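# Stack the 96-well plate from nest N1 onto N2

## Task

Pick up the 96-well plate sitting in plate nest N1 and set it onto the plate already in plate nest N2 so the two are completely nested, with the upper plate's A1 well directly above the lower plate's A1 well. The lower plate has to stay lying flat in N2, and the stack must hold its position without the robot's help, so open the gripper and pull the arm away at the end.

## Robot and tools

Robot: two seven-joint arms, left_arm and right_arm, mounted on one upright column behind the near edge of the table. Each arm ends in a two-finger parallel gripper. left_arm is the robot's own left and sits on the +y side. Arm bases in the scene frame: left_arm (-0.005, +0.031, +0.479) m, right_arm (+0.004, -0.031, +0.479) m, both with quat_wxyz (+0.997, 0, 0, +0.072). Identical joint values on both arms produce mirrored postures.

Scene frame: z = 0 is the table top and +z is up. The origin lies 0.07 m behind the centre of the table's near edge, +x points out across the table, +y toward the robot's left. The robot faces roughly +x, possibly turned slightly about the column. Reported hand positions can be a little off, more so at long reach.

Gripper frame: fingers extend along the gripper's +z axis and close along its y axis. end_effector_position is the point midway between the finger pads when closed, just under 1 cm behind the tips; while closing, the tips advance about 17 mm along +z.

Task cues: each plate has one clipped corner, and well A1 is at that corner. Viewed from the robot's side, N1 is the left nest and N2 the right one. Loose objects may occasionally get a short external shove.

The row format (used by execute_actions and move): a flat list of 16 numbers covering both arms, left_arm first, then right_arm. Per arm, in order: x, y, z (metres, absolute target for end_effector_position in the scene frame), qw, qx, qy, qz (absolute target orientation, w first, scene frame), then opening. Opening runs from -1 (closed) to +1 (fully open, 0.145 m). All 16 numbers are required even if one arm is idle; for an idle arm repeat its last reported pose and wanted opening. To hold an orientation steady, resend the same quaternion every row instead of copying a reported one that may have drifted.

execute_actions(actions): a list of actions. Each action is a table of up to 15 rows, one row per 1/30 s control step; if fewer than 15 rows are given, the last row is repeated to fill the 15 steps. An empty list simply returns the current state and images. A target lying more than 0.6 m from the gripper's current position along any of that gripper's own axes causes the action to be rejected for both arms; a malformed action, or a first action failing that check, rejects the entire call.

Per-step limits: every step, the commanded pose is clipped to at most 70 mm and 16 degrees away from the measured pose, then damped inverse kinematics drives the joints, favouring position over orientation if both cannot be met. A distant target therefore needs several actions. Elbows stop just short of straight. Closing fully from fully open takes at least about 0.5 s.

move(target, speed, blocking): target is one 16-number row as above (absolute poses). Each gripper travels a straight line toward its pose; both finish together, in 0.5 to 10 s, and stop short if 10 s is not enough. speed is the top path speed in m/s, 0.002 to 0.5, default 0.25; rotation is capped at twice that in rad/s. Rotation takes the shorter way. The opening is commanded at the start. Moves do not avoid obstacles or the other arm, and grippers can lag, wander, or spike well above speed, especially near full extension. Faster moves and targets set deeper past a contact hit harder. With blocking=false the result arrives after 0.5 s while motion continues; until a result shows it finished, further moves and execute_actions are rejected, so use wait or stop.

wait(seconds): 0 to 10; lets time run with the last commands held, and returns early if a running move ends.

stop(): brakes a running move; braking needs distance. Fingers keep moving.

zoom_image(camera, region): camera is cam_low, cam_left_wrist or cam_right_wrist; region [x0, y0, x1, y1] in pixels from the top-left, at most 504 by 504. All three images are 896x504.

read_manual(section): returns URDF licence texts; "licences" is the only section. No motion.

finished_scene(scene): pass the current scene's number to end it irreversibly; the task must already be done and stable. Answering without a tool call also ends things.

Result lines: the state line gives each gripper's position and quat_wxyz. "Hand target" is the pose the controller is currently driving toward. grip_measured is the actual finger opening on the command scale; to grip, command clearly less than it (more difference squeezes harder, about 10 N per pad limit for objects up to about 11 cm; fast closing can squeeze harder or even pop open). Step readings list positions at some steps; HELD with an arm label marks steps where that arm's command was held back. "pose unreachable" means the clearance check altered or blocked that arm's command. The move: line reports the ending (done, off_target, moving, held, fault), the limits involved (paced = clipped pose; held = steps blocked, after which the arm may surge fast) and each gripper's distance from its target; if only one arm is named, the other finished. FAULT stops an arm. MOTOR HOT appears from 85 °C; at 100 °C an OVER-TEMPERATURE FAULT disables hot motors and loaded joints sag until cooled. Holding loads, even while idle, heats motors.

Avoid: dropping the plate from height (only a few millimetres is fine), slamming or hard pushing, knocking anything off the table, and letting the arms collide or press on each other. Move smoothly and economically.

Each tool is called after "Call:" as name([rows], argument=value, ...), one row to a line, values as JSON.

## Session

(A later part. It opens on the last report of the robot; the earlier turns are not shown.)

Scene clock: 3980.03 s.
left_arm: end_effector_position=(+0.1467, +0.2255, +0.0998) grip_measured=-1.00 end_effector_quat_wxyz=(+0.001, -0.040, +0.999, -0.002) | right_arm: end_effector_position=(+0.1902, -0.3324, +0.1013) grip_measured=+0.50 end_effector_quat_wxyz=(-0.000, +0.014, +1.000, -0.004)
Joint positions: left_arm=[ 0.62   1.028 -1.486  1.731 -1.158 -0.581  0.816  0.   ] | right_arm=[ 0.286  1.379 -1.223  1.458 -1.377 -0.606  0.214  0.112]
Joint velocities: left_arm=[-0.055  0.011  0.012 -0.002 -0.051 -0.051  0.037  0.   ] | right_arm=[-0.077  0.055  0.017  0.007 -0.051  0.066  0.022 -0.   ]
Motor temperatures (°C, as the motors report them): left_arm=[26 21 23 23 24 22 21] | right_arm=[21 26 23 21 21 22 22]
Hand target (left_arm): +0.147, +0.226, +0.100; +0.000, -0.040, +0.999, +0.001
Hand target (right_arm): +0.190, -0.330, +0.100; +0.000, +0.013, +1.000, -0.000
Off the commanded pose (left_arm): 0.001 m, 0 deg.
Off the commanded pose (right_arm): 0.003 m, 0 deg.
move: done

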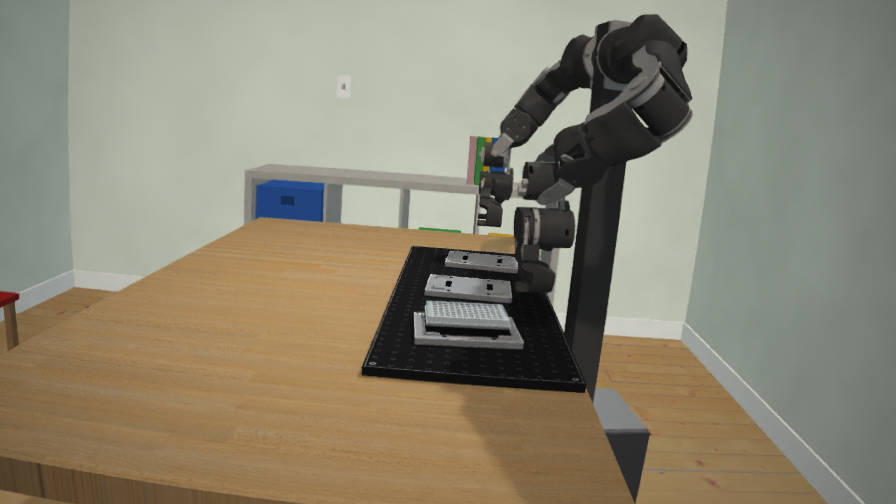

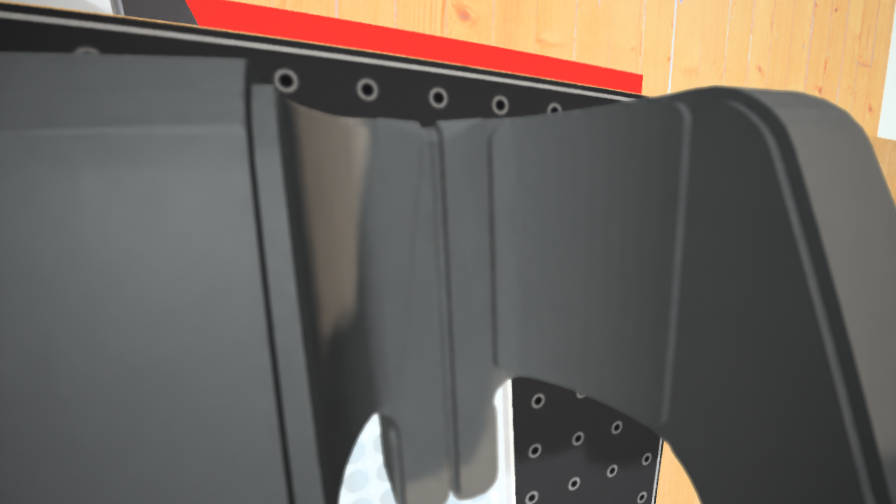

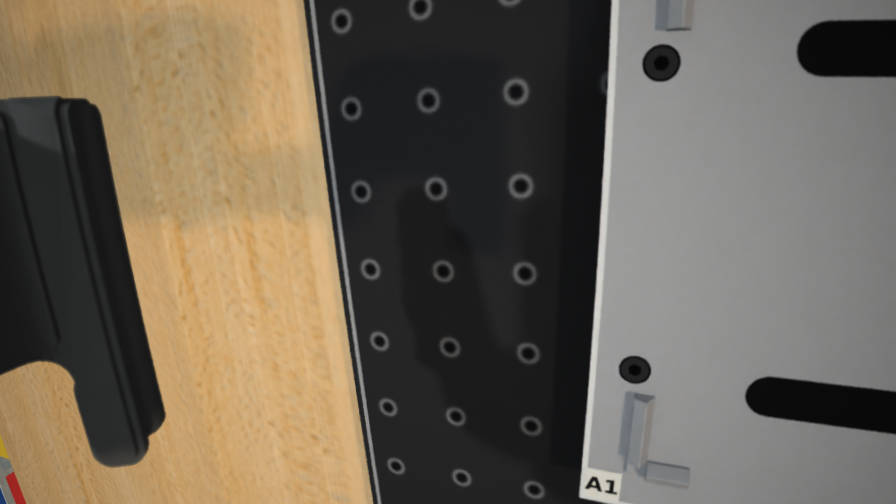

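Call:
zoom_image(camera="cam_low", region=[400, 285, 540, 360])

Region (400, 285, 540, 360) of cam_low's 896x504 image, scaled by 3.600, with more detail than that image has; it fills the top 270 rows of this view, and the rest is white.

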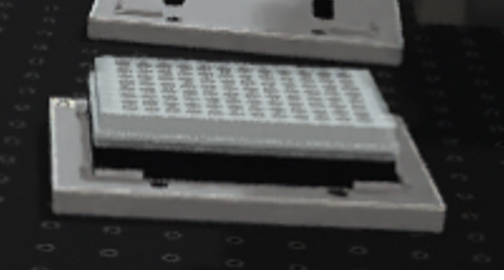

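Call:
zoom_image(camera="cam_low", region=[415, 305, 475, 345])

Call:
zoom_image(camera="cam_low", region=[470, 305, 530, 345])

Region (415, 305, 475, 345) of cam_low's 896x504 image, scaled by 8.400, with more detail than that image has.

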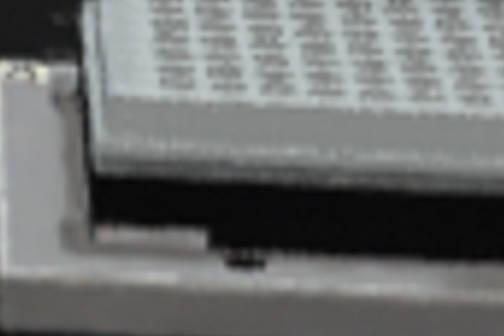

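Region (470, 305, 530, 345) of cam_low's 896x504 image, scaled by 8.400, with more detail than that image has.

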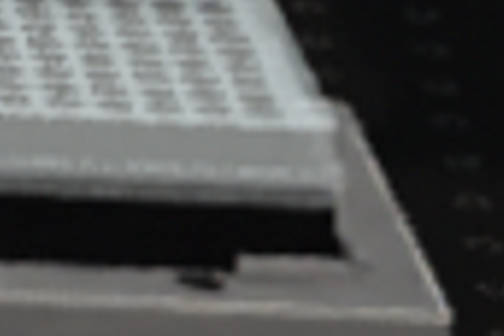

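Call:
move(target=[0.245,0.200,0.072,0,-0.04,0.9992,0,-1,0.19,-0.33,0.10,0,0.0131,0.9999,0,0.5], speed=0.05)

Call:
move(target=[0.245,0.200,0.0575,0,-0.04,0.9992,0,-1,0.19,-0.33,0.10,0,0.0131,0.9999,0,0.5], speed=0.004)

Scene clock: 4028.57 s.
left_arm: end_effector_position=(+0.2433, +0.1992, +0.0715) grip_measured=-1.00 end_effector_quat_wxyz=(-0.002, -0.041, +0.999, +0.001) | right_arm: end_effector_position=(+0.1902, -0.3324, +0.1013) grip_measured=+0.50 end_effector_quat_wxyz=(-0.000, +0.014, +1.000, -0.004)
Joint positions: left_arm=[ 0.787  0.601 -1.486  1.174 -1.132 -0.753  0.753  0.   ] | right_arm=[ 0.286  1.379 -1.223  1.458 -1.377 -0.606  0.214  0.112]
Joint velocities: left_arm=[-0.055  0.011 -0.012  0.007 -0.007 -0.051 -0.007  0.   ] | right_arm=[-0.011 -0.011 -0.002  0.012 -0.051 -0.007 -0.051 -0.   ]
Motor temperatures (°C, as the motors report them): left_arm=[26 21 23 23 24 22 21] | right_arm=[21 26 23 21 21 22 22]
Hand target (left_arm): +0.244, +0.199, +0.072; -0.002, -0.040, +0.999, -0.000
Hand target (right_arm): +0.190, -0.330, +0.100; +0.000, +0.013, +1.000, -0.000
Off the commanded pose (left_arm): 0.002 m, 0 deg.
Off the commanded pose (right_arm): 0.003 m, 0 deg.
move: done

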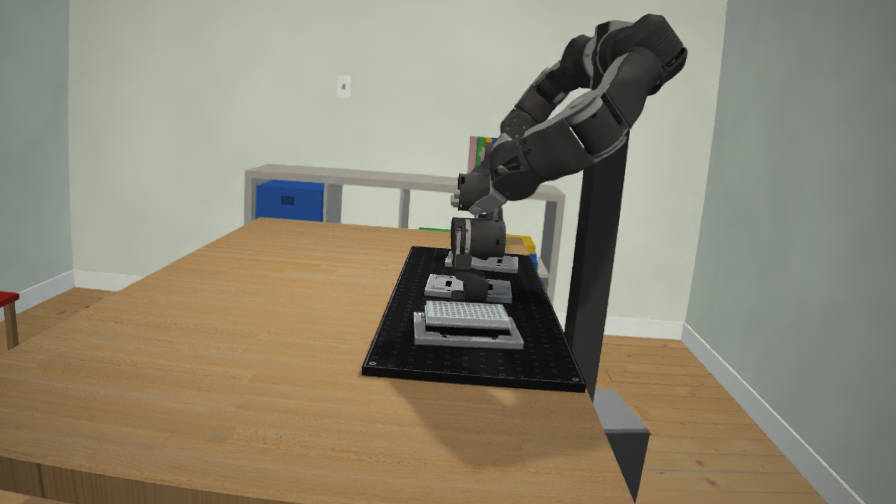

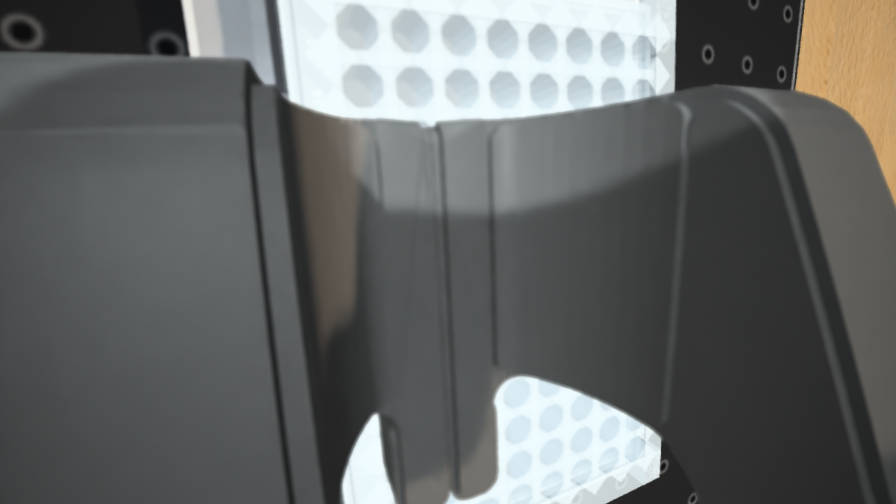

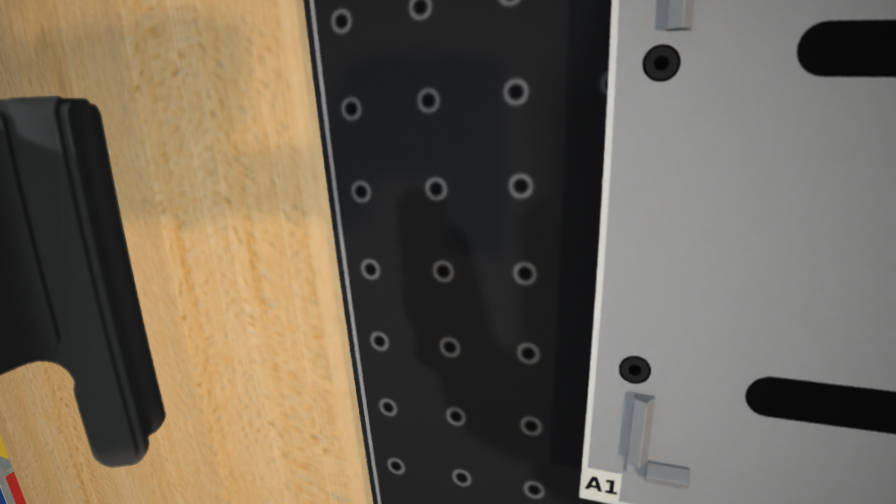

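Scene clock: 4032.33 s.
left_arm: end_effector_position=(+0.2457, +0.2008, +0.0613) grip_measured=-1.00 end_effector_quat_wxyz=(-0.004, -0.037, +0.999, +0.000) | right_arm: end_effector_position=(+0.1902, -0.3324, +0.1013) grip_measured=+0.50 end_effector_quat_wxyz=(-0.000, +0.014, +1.000, -0.004)
Joint positions: left_arm=[ 0.774  0.565 -1.482  1.093 -1.192 -0.772  0.685  0.   ] | right_arm=[ 0.286  1.379 -1.223  1.458 -1.377 -0.606  0.214  0.112]
Joint velocities: left_arm=[ 0.033 -0.011  0.012 -0.012 -0.051 -0.037 -0.037 -0.   ] | right_arm=[-0.077  0.033 -0.007 -0.007 -0.051 -0.022  0.022  0.   ]
Motor temperatures (°C, as the motors report them): left_arm=[26 21 23 23 24 22 21] | right_arm=[21 26 23 21 21 22 22]
Hand target (left_arm): +0.245, +0.200, +0.058; -0.000, -0.040, +0.999, -0.000
Hand target (right_arm): +0.190, -0.330, +0.100; +0.000, +0.013, +1.000, -0.000
Off the commanded pose (left_arm): 0.004 m, 1 deg.
Off the commanded pose (right_arm): 0.003 m, 0 deg.
move: off_target (left_arm)

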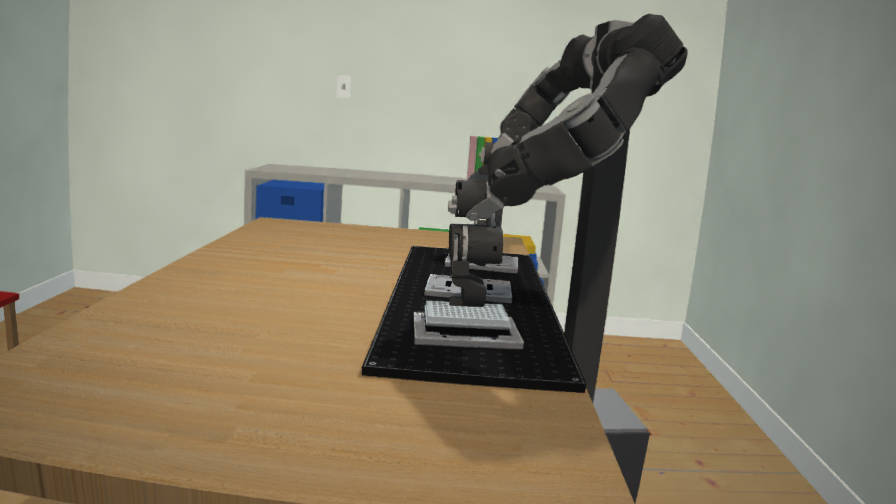

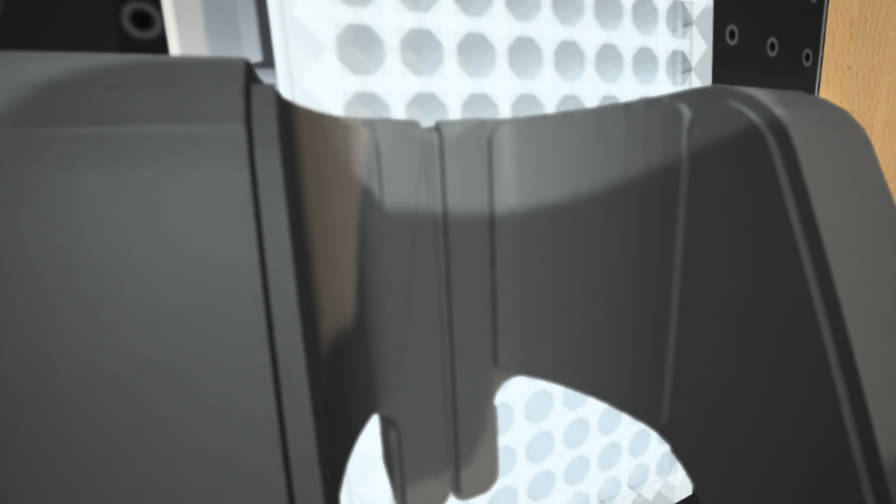

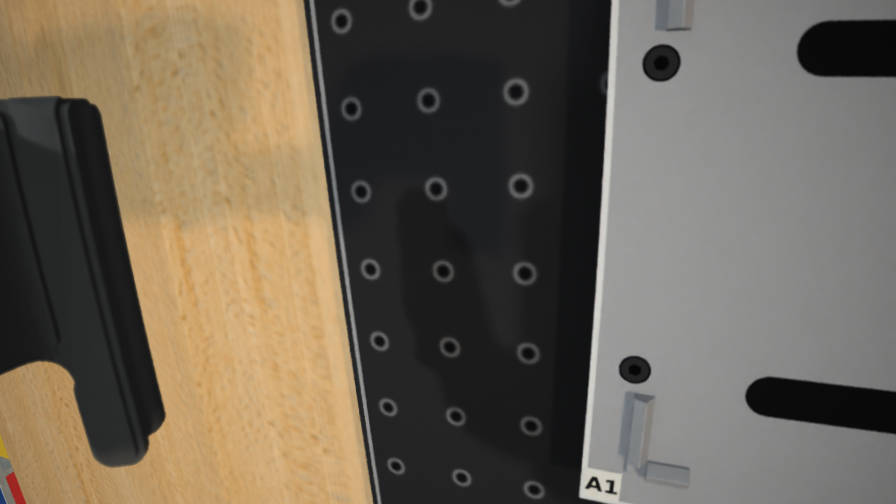

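Call:
move(target=[0.245,0.200,0.069,0,-0.04,0.9992,0,-1,0.19,-0.33,0.10,0,0.0131,0.9999,0,0.5], speed=0.02)

Call:
move(target=[0.245,0.260,0.069,0,-0.04,0.9992,0,-1,0.19,-0.33,0.10,0,0.0131,0.9999,0,0.5], speed=0.04)

Call:
move(target=[0.245,0.260,0.0575,0,-0.04,0.9992,0,-1,0.19,-0.33,0.10,0,0.0131,0.9999,0,0.5], speed=0.004)

Scene clock: 4042.13 s.
left_arm: end_effector_position=(+0.2428, +0.1992, +0.0676) grip_measured=-1.00 end_effector_quat_wxyz=(-0.003, -0.038, +0.999, -0.001) | right_arm: end_effector_position=(+0.1902, -0.3324, +0.1013) grip_measured=+0.50 end_effector_quat_wxyz=(-0.000, +0.014, +1.000, -0.004)
Joint positions: left_arm=[ 0.777  0.593 -1.48   1.151 -1.159 -0.762  0.725  0.   ] | right_arm=[ 0.286  1.379 -1.223  1.458 -1.377 -0.606  0.214  0.112]
Joint velocities: left_arm=[-0.077  0.055  0.007  0.002 -0.007 -0.007  0.066 -0.   ] | right_arm=[-0.121 -0.055 -0.007 -0.012  0.051 -0.007  0.037 -0.   ]
Motor temperatures (°C, as the motors report them): left_arm=[26 21 23 23 24 22 21] | right_arm=[21 26 23 21 21 22 22]
Hand target (left_arm): +0.245, +0.200, +0.069; +0.000, -0.040, +0.999, +0.000
Hand target (right_arm): +0.190, -0.330, +0.100; +0.000, +0.013, +1.000, -0.000
Off the commanded pose (left_arm): 0.003 m, 0 deg.
Off the commanded pose (right_arm): 0.003 m, 0 deg.
move: done

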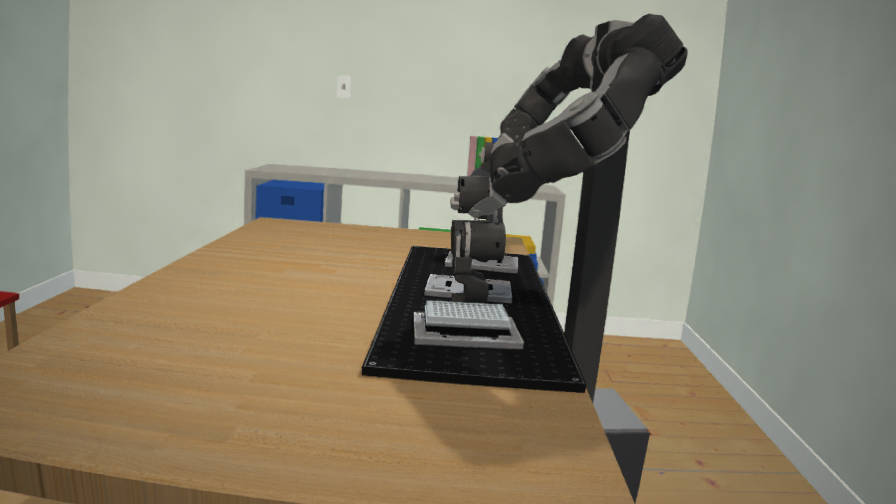

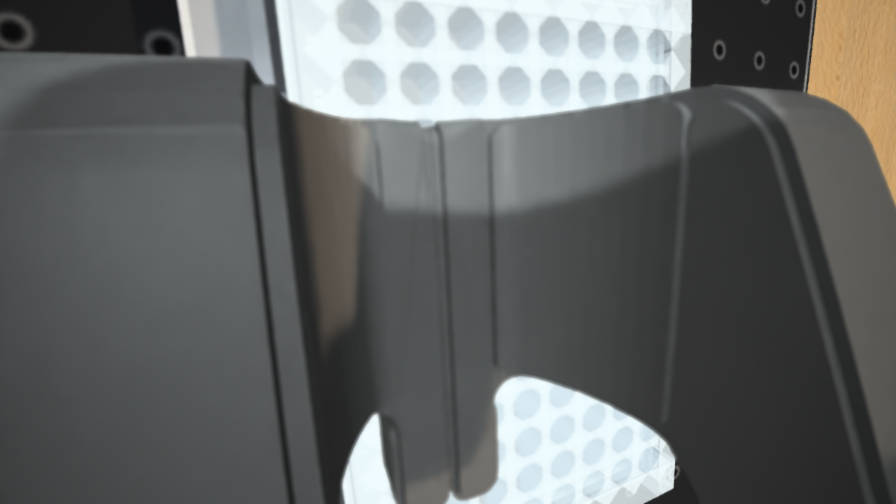

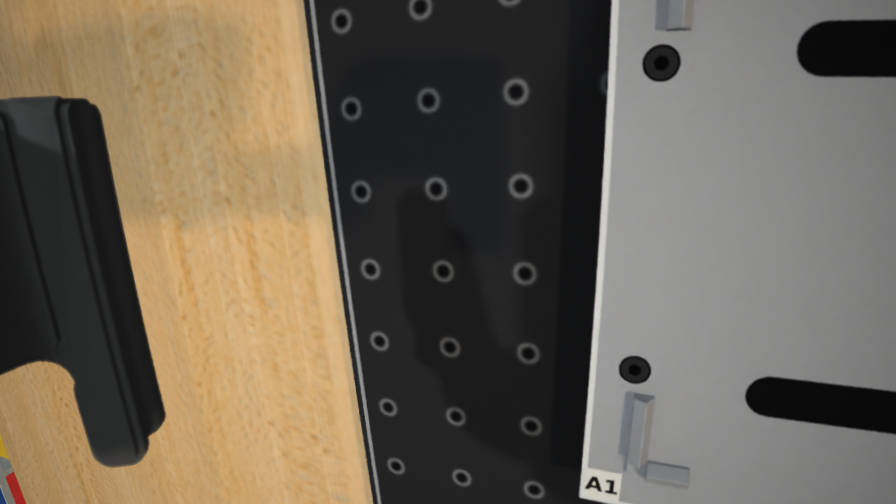

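Scene clock: 4043.90 s.
left_arm: end_effector_position=(+0.2449, +0.2600, +0.0679) grip_measured=-1.00 end_effector_quat_wxyz=(+0.016, -0.045, +0.999, +0.005) | right_arm: end_effector_position=(+0.1902, -0.3324, +0.1013) grip_measured=+0.50 end_effector_quat_wxyz=(-0.000, +0.014, +1.000, -0.004)
Joint positions: left_arm=[ 0.826  0.711 -1.555  1.071 -1.298 -0.77   0.458  0.   ] | right_arm=[ 0.286  1.379 -1.223  1.458 -1.377 -0.606  0.214  0.112]
Joint velocities: left_arm=[ 0.033 -0.011  0.002 -0.017  0.037 -0.066 -0.066  0.   ] | right_arm=[ 0.011 -0.077  0.012 -0.007 -0.022  0.022 -0.022  0.   ]
Motor temperatures (°C, as the motors report them): left_arm=[26 21 23 23 24 22 21] | right_arm=[21 26 23 21 21 22 22]
Hand target (left_arm): +0.245, +0.260, +0.068; +0.015, -0.043, +0.999, +0.003
Hand target (right_arm): +0.190, -0.330, +0.100; +0.000, +0.013, +1.000, -0.000
Off the commanded pose (left_arm): 0.001 m, 2 deg.
Off the commanded pose (right_arm): 0.003 m, 0 deg.
joint sent to its limit (left arm) — the command would take joint 3 (upper arm roll) past its lower limit and joint 6 (wrist pitch) past its lower limit, so those joints were sent only as far as their limits.
move: done

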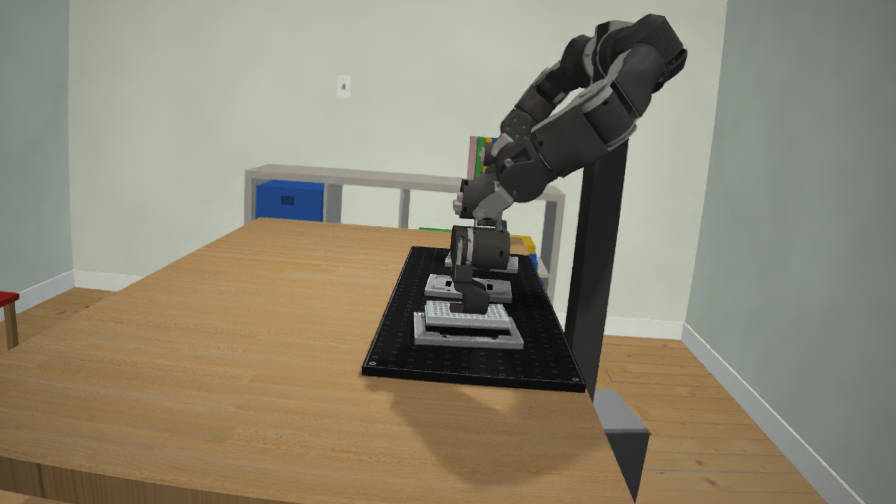

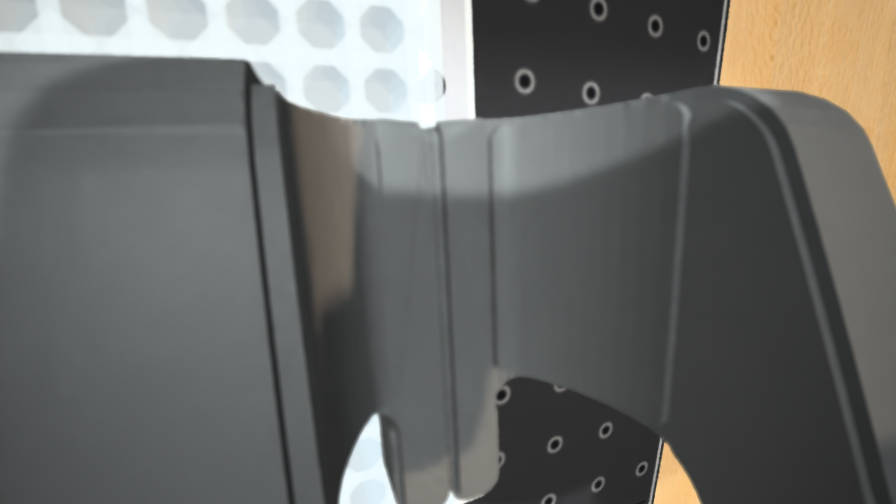

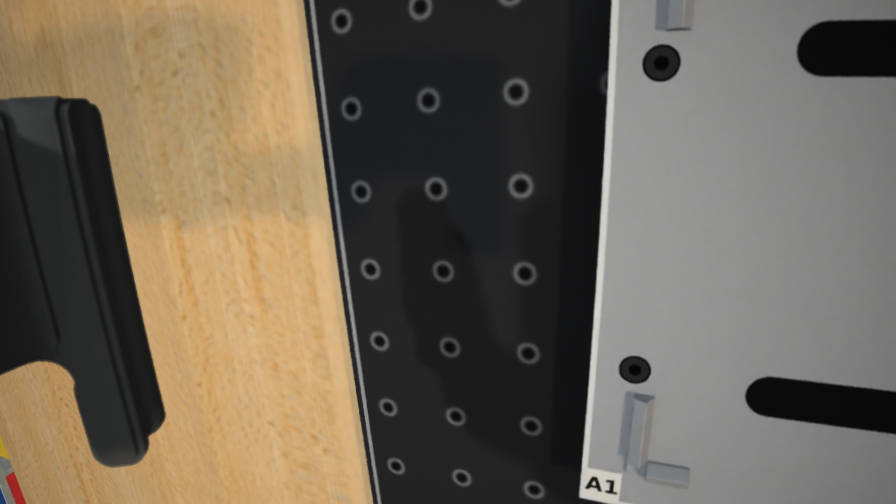

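Scene clock: 4048.37 s.
left_arm: end_effector_position=(+0.2470, +0.2612, +0.0604) grip_measured=-1.00 end_effector_quat_wxyz=(+0.013, -0.047, +0.999, +0.002) | right_arm: end_effector_position=(+0.1902, -0.3324, +0.1013) grip_measured=+0.50 end_effector_quat_wxyz=(-0.000, +0.014, +1.000, -0.004)
Joint positions: left_arm=[ 0.818  0.678 -1.555  1.002 -1.328 -0.773  0.407  0.   ] | right_arm=[ 0.286  1.379 -1.223  1.458 -1.377 -0.606  0.214  0.112]
Joint velocities: left_arm=[ 0.033 -0.011  0.007  0.007 -0.022  0.037 -0.037  0.   ] | right_arm=[ 0.077 -0.033  0.007 -0.017  0.007  0.051 -0.022  0.   ]
Motor temperatures (°C, as the motors report them): left_arm=[26 21 23 23 24 22 21] | right_arm=[21 26 23 21 21 22 22]
Hand target (left_arm): +0.245, +0.260, +0.057; +0.010, -0.043, +0.999, +0.002
Hand target (right_arm): +0.190, -0.330, +0.100; +0.000, +0.013, +1.000, -0.000
Off the commanded pose (left_arm): 0.004 m, 2 deg.
Off the commanded pose (right_arm): 0.003 m, 0 deg.
joint sent to its limit (left arm) — the command would take joint 3 (upper arm roll) past its lower limit and joint 6 (wrist pitch) past its lower limit, so those joints were sent only as far as their limits.
move: off_target (left_arm)

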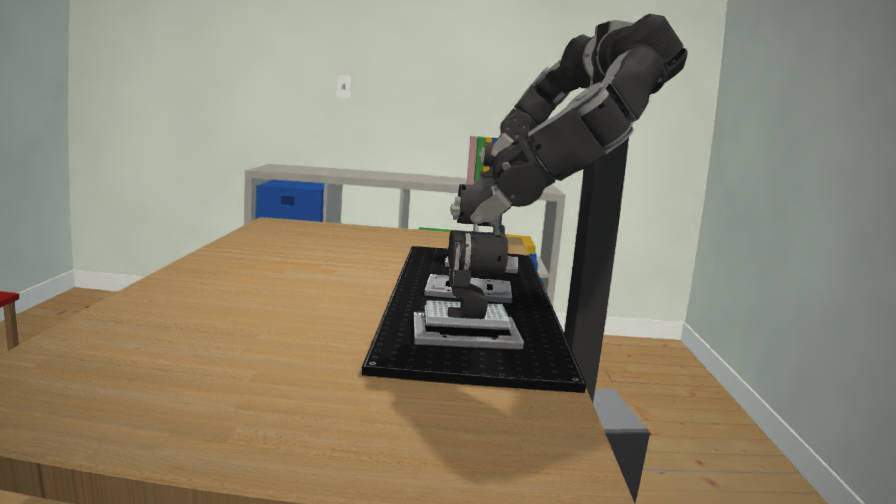

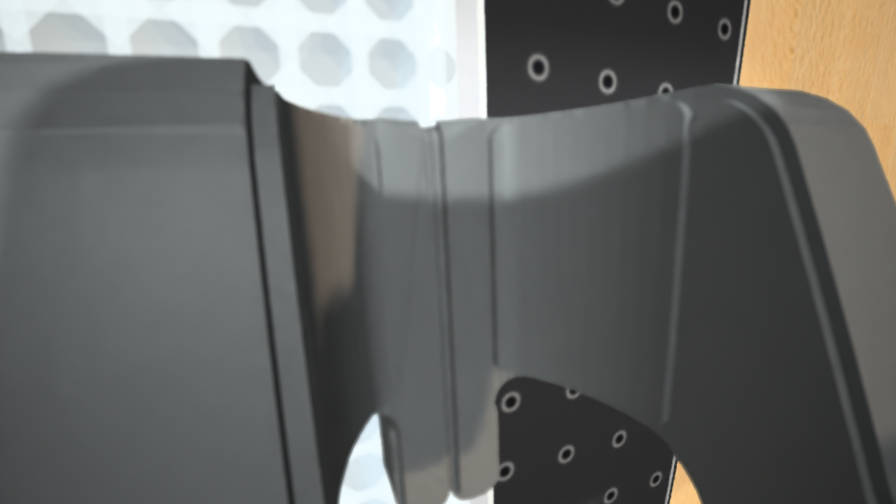

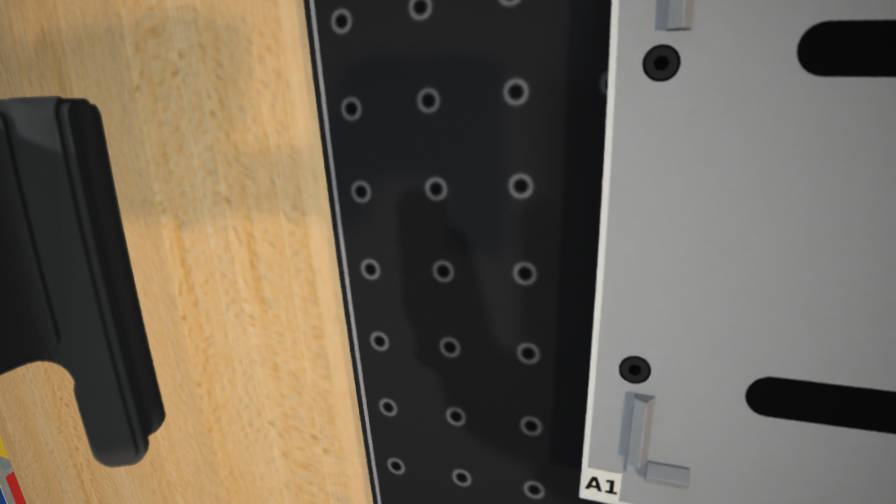

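Call:
move(target=[0.240,0.255,0.075,0,-0.04,0.9992,0,-1,0.19,-0.33,0.10,0,0.0131,0.9999,0,0.5], speed=0.02)

Call:
move(target=[0.150,0.225,0.14,0,-0.04,0.9992,0,-1,0.19,-0.33,0.10,0,0.0131,0.9999,0,0.5], speed=0.06)

Scene clock: 4060.50 s.
left_arm: end_effector_position=(+0.2398, +0.2535, +0.0747) grip_measured=-1.00 end_effector_quat_wxyz=(+0.010, -0.044, +0.999, -0.001) | right_arm: end_effector_position=(+0.1902, -0.3324, +0.1013) grip_measured=+0.50 end_effector_quat_wxyz=(-0.000, +0.014, +1.000, -0.004)
Joint positions: left_arm=[ 0.832  0.74  -1.555  1.143 -1.247 -0.773  0.512  0.   ] | right_arm=[ 0.286  1.379 -1.223  1.458 -1.377 -0.606  0.214  0.112]
Joint velocities: left_arm=[-0.055  0.033  0.002  0.002  0.007 -0.051  0.007 -0.   ] | right_arm=[ 0.011 -0.077 -0.007 -0.002 -0.007  0.066 -0.037 -0.   ]
Motor temperatures (°C, as the motors report them): left_arm=[26 21 22 23 24 22 21] | right_arm=[21 26 23 21 21 22 22]
Hand target (left_arm): +0.240, +0.255, +0.075; +0.010, -0.044, +0.999, +0.002
Hand target (right_arm): +0.190, -0.330, +0.100; +0.000, +0.013, +1.000, -0.000
Off the commanded pose (left_arm): 0.002 m, 1 deg.
Off the commanded pose (right_arm): 0.003 m, 0 deg.
joint sent to its limit (left arm) — the command would take joint 3 (upper arm roll) past its lower limit and joint 6 (wrist pitch) past its lower limit, so those joints were sent only as far as their limits.
move: done

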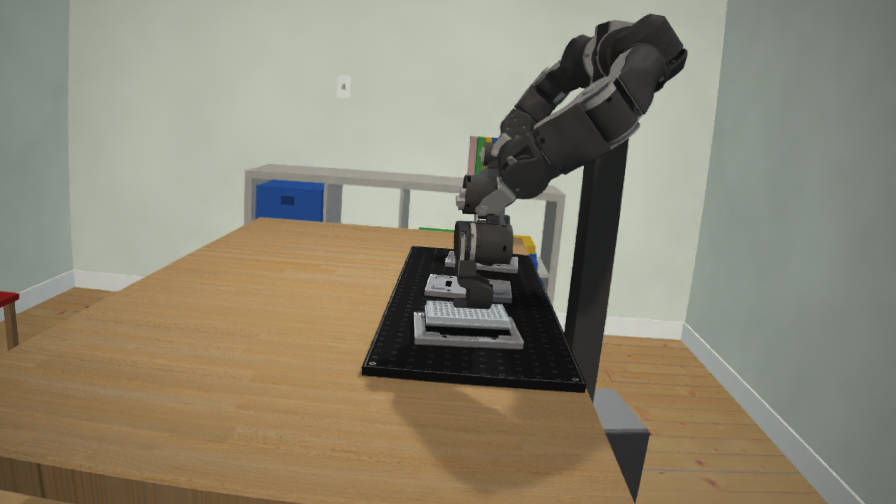

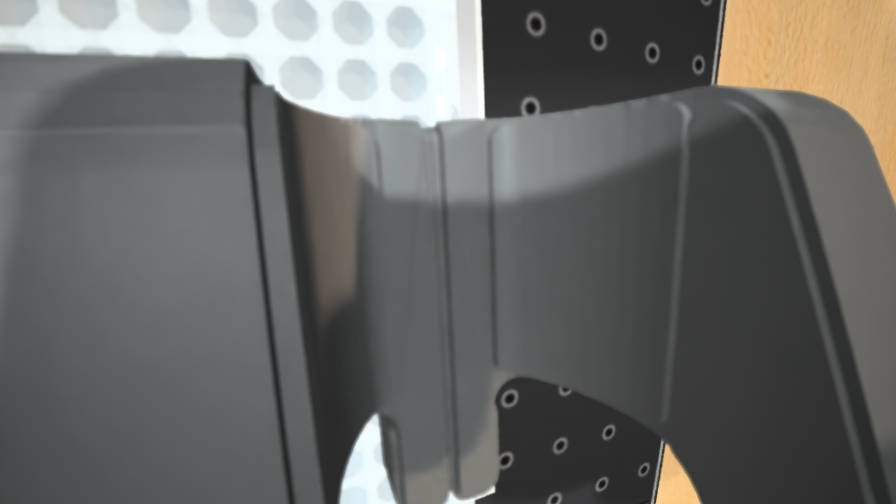

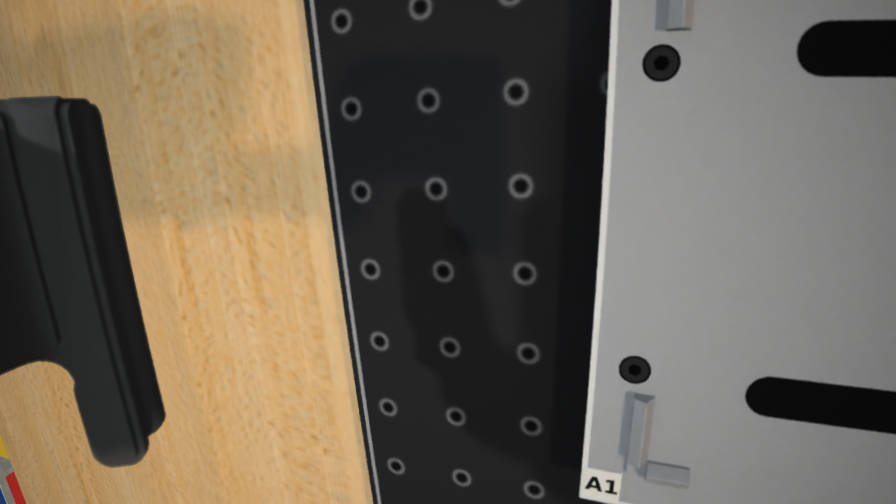

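Scene clock: 4062.67 s.
left_arm: end_effector_position=(+0.1510, +0.2257, +0.1411) grip_measured=-1.00 end_effector_quat_wxyz=(+0.003, -0.040, +0.999, -0.002) | right_arm: end_effector_position=(+0.1902, -0.3324, +0.1013) grip_measured=+0.50 end_effector_quat_wxyz=(-0.000, +0.014, +1.000, -0.004)
Joint positions: left_arm=[ 0.788  1.126 -1.555  1.892 -1.003 -0.597  0.917  0.   ] | right_arm=[ 0.286  1.379 -1.223  1.458 -1.377 -0.606  0.214  0.112]
Joint velocities: left_arm=[-0.033  0.011  0.012  0.007  0.007 -0.007 -0.007 -0.   ] | right_arm=[ 0.011 -0.033  0.007 -0.017 -0.051  0.037  0.007  0.   ]
Motor temperatures (°C, as the motors report them): left_arm=[26 21 22 23 24 22 21] | right_arm=[21 26 23 21 21 22 22]
Hand target (left_arm): +0.150, +0.227, +0.141; +0.001, -0.042, +0.999, +0.001
Hand target (right_arm): +0.190, -0.330, +0.100; +0.000, +0.013, +1.000, -0.000
Off the commanded pose (left_arm): 0.002 m, 0 deg.
Off the commanded pose (right_arm): 0.003 m, 0 deg.
move: done

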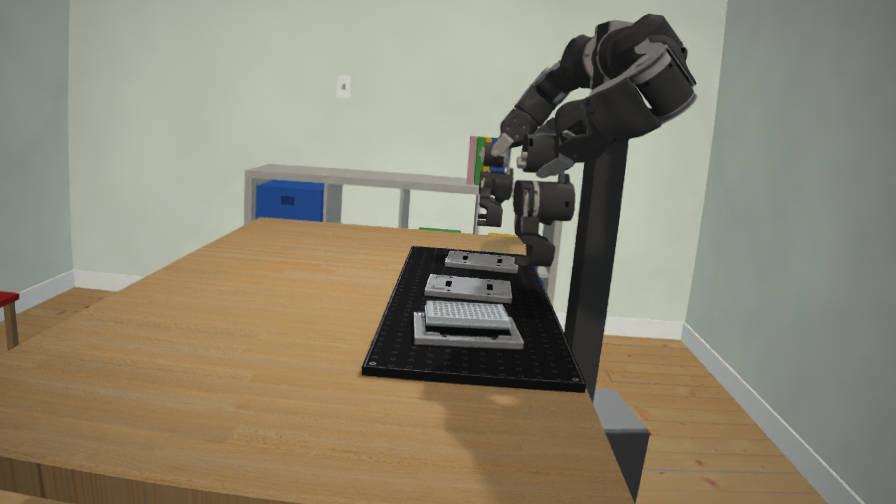

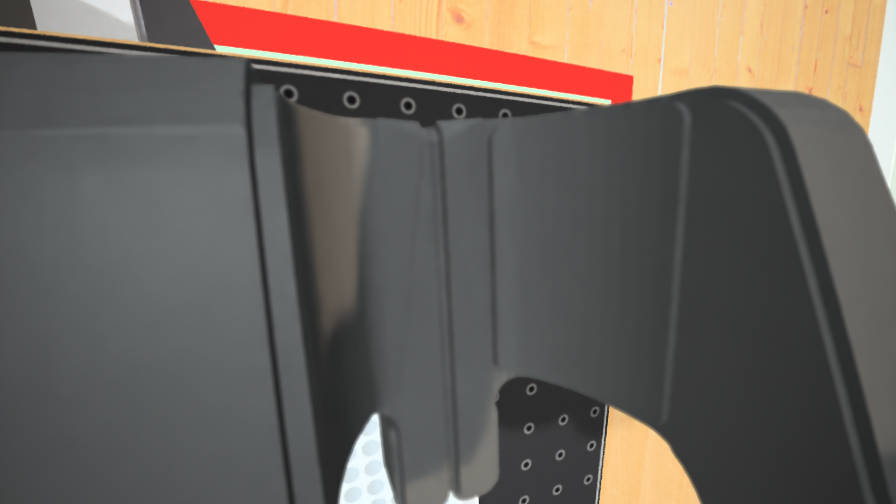

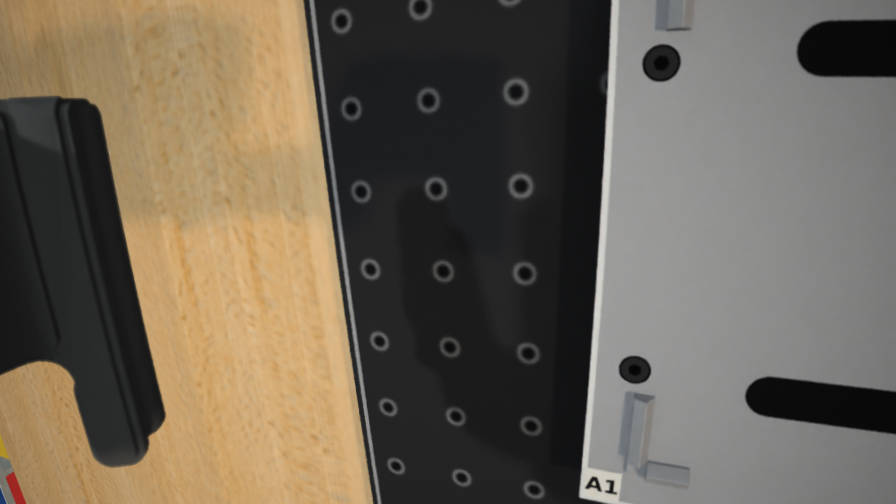

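Call:
move(target=[0.120,0.225,0.21,0,-0.04,0.9992,0,-1,0.19,-0.33,0.10,0,0.0131,0.9999,0,0.5], speed=0.06)

Call:
zoom_image(camera="cam_low", region=[400, 285, 540, 360])

Scene clock: 4073.87 s.
left_arm: end_effector_position=(+0.1188, +0.2254, +0.2093) grip_measured=-1.00 end_effector_quat_wxyz=(-0.000, -0.041, +0.999, -0.000) | right_arm: end_effector_position=(+0.1902, -0.3324, +0.1013) grip_measured=+0.50 end_effector_quat_wxyz=(-0.000, +0.014, +1.000, -0.004)
Joint positions: left_arm=[ 0.936  1.381 -1.555  2.239 -0.79  -0.62   1.089  0.   ] | right_arm=[ 0.286  1.379 -1.223  1.458 -1.377 -0.606  0.214  0.112]
Joint velocities: left_arm=[-0.055 -0.055 -0.017  0.012  0.022  0.051 -0.037  0.   ] | right_arm=[ 0.033 -0.011  0.017  0.022  0.066 -0.007 -0.066 -0.   ]
Motor temperatures (°C, as the motors report them): left_arm=[26 21 22 23 24 22 21] | right_arm=[21 26 23 21 21 22 22]
Hand target (left_arm): +0.119, +0.226, +0.210; -0.000, -0.039, +0.999, +0.002
Hand target (right_arm): +0.190, -0.330, +0.100; +0.000, +0.013, +1.000, -0.000
Off the commanded pose (left_arm): 0.001 m, 0 deg.
Off the commanded pose (right_arm): 0.003 m, 0 deg.
move: done

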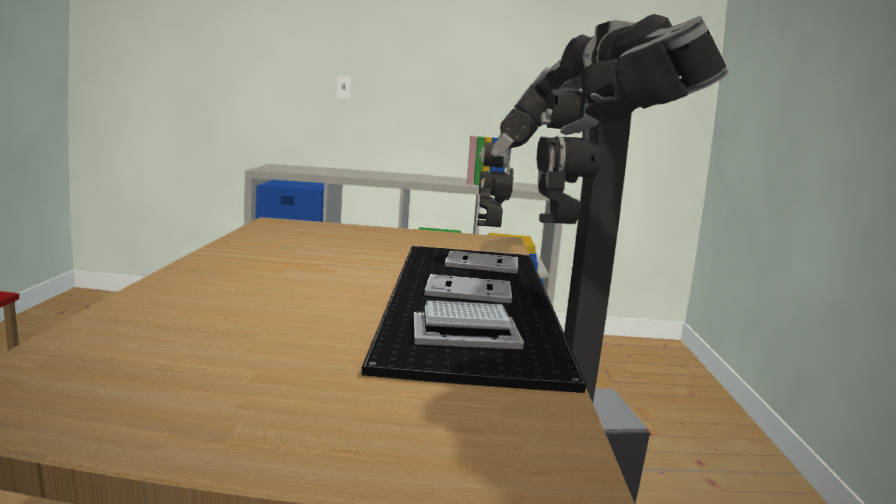

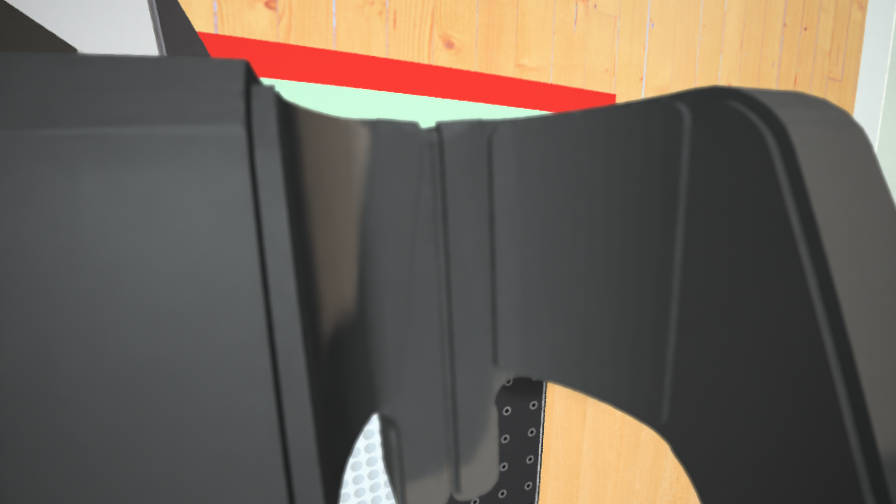

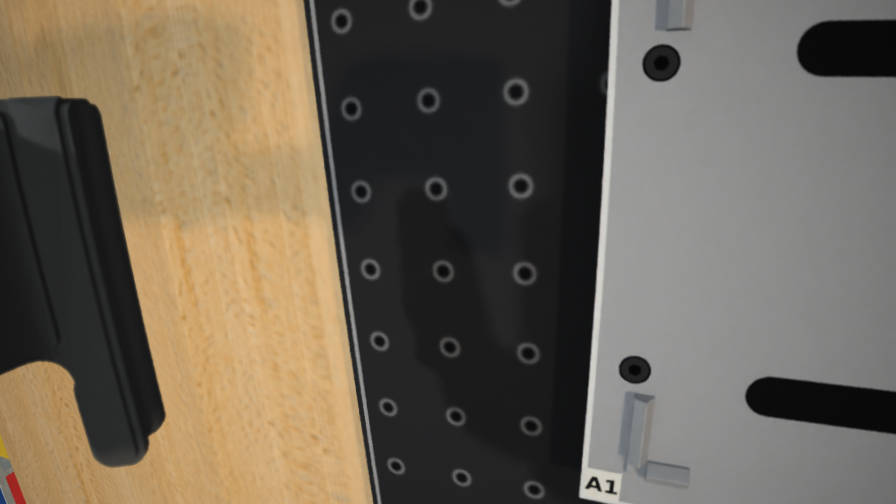

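Region (400, 285, 540, 360) of cam_low's 896x504 image, scaled by 3.600, with more detail than that image has; it fills the top 270 rows of this view, and the rest is white.

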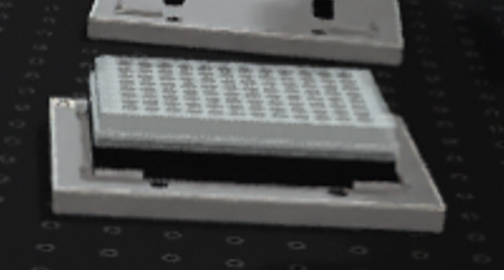

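The stack looks the same as before the checks and the arm is clear, so I'm ending the scene.

Call:
finished_scene(scene=2)

The scene is finished: the task was done.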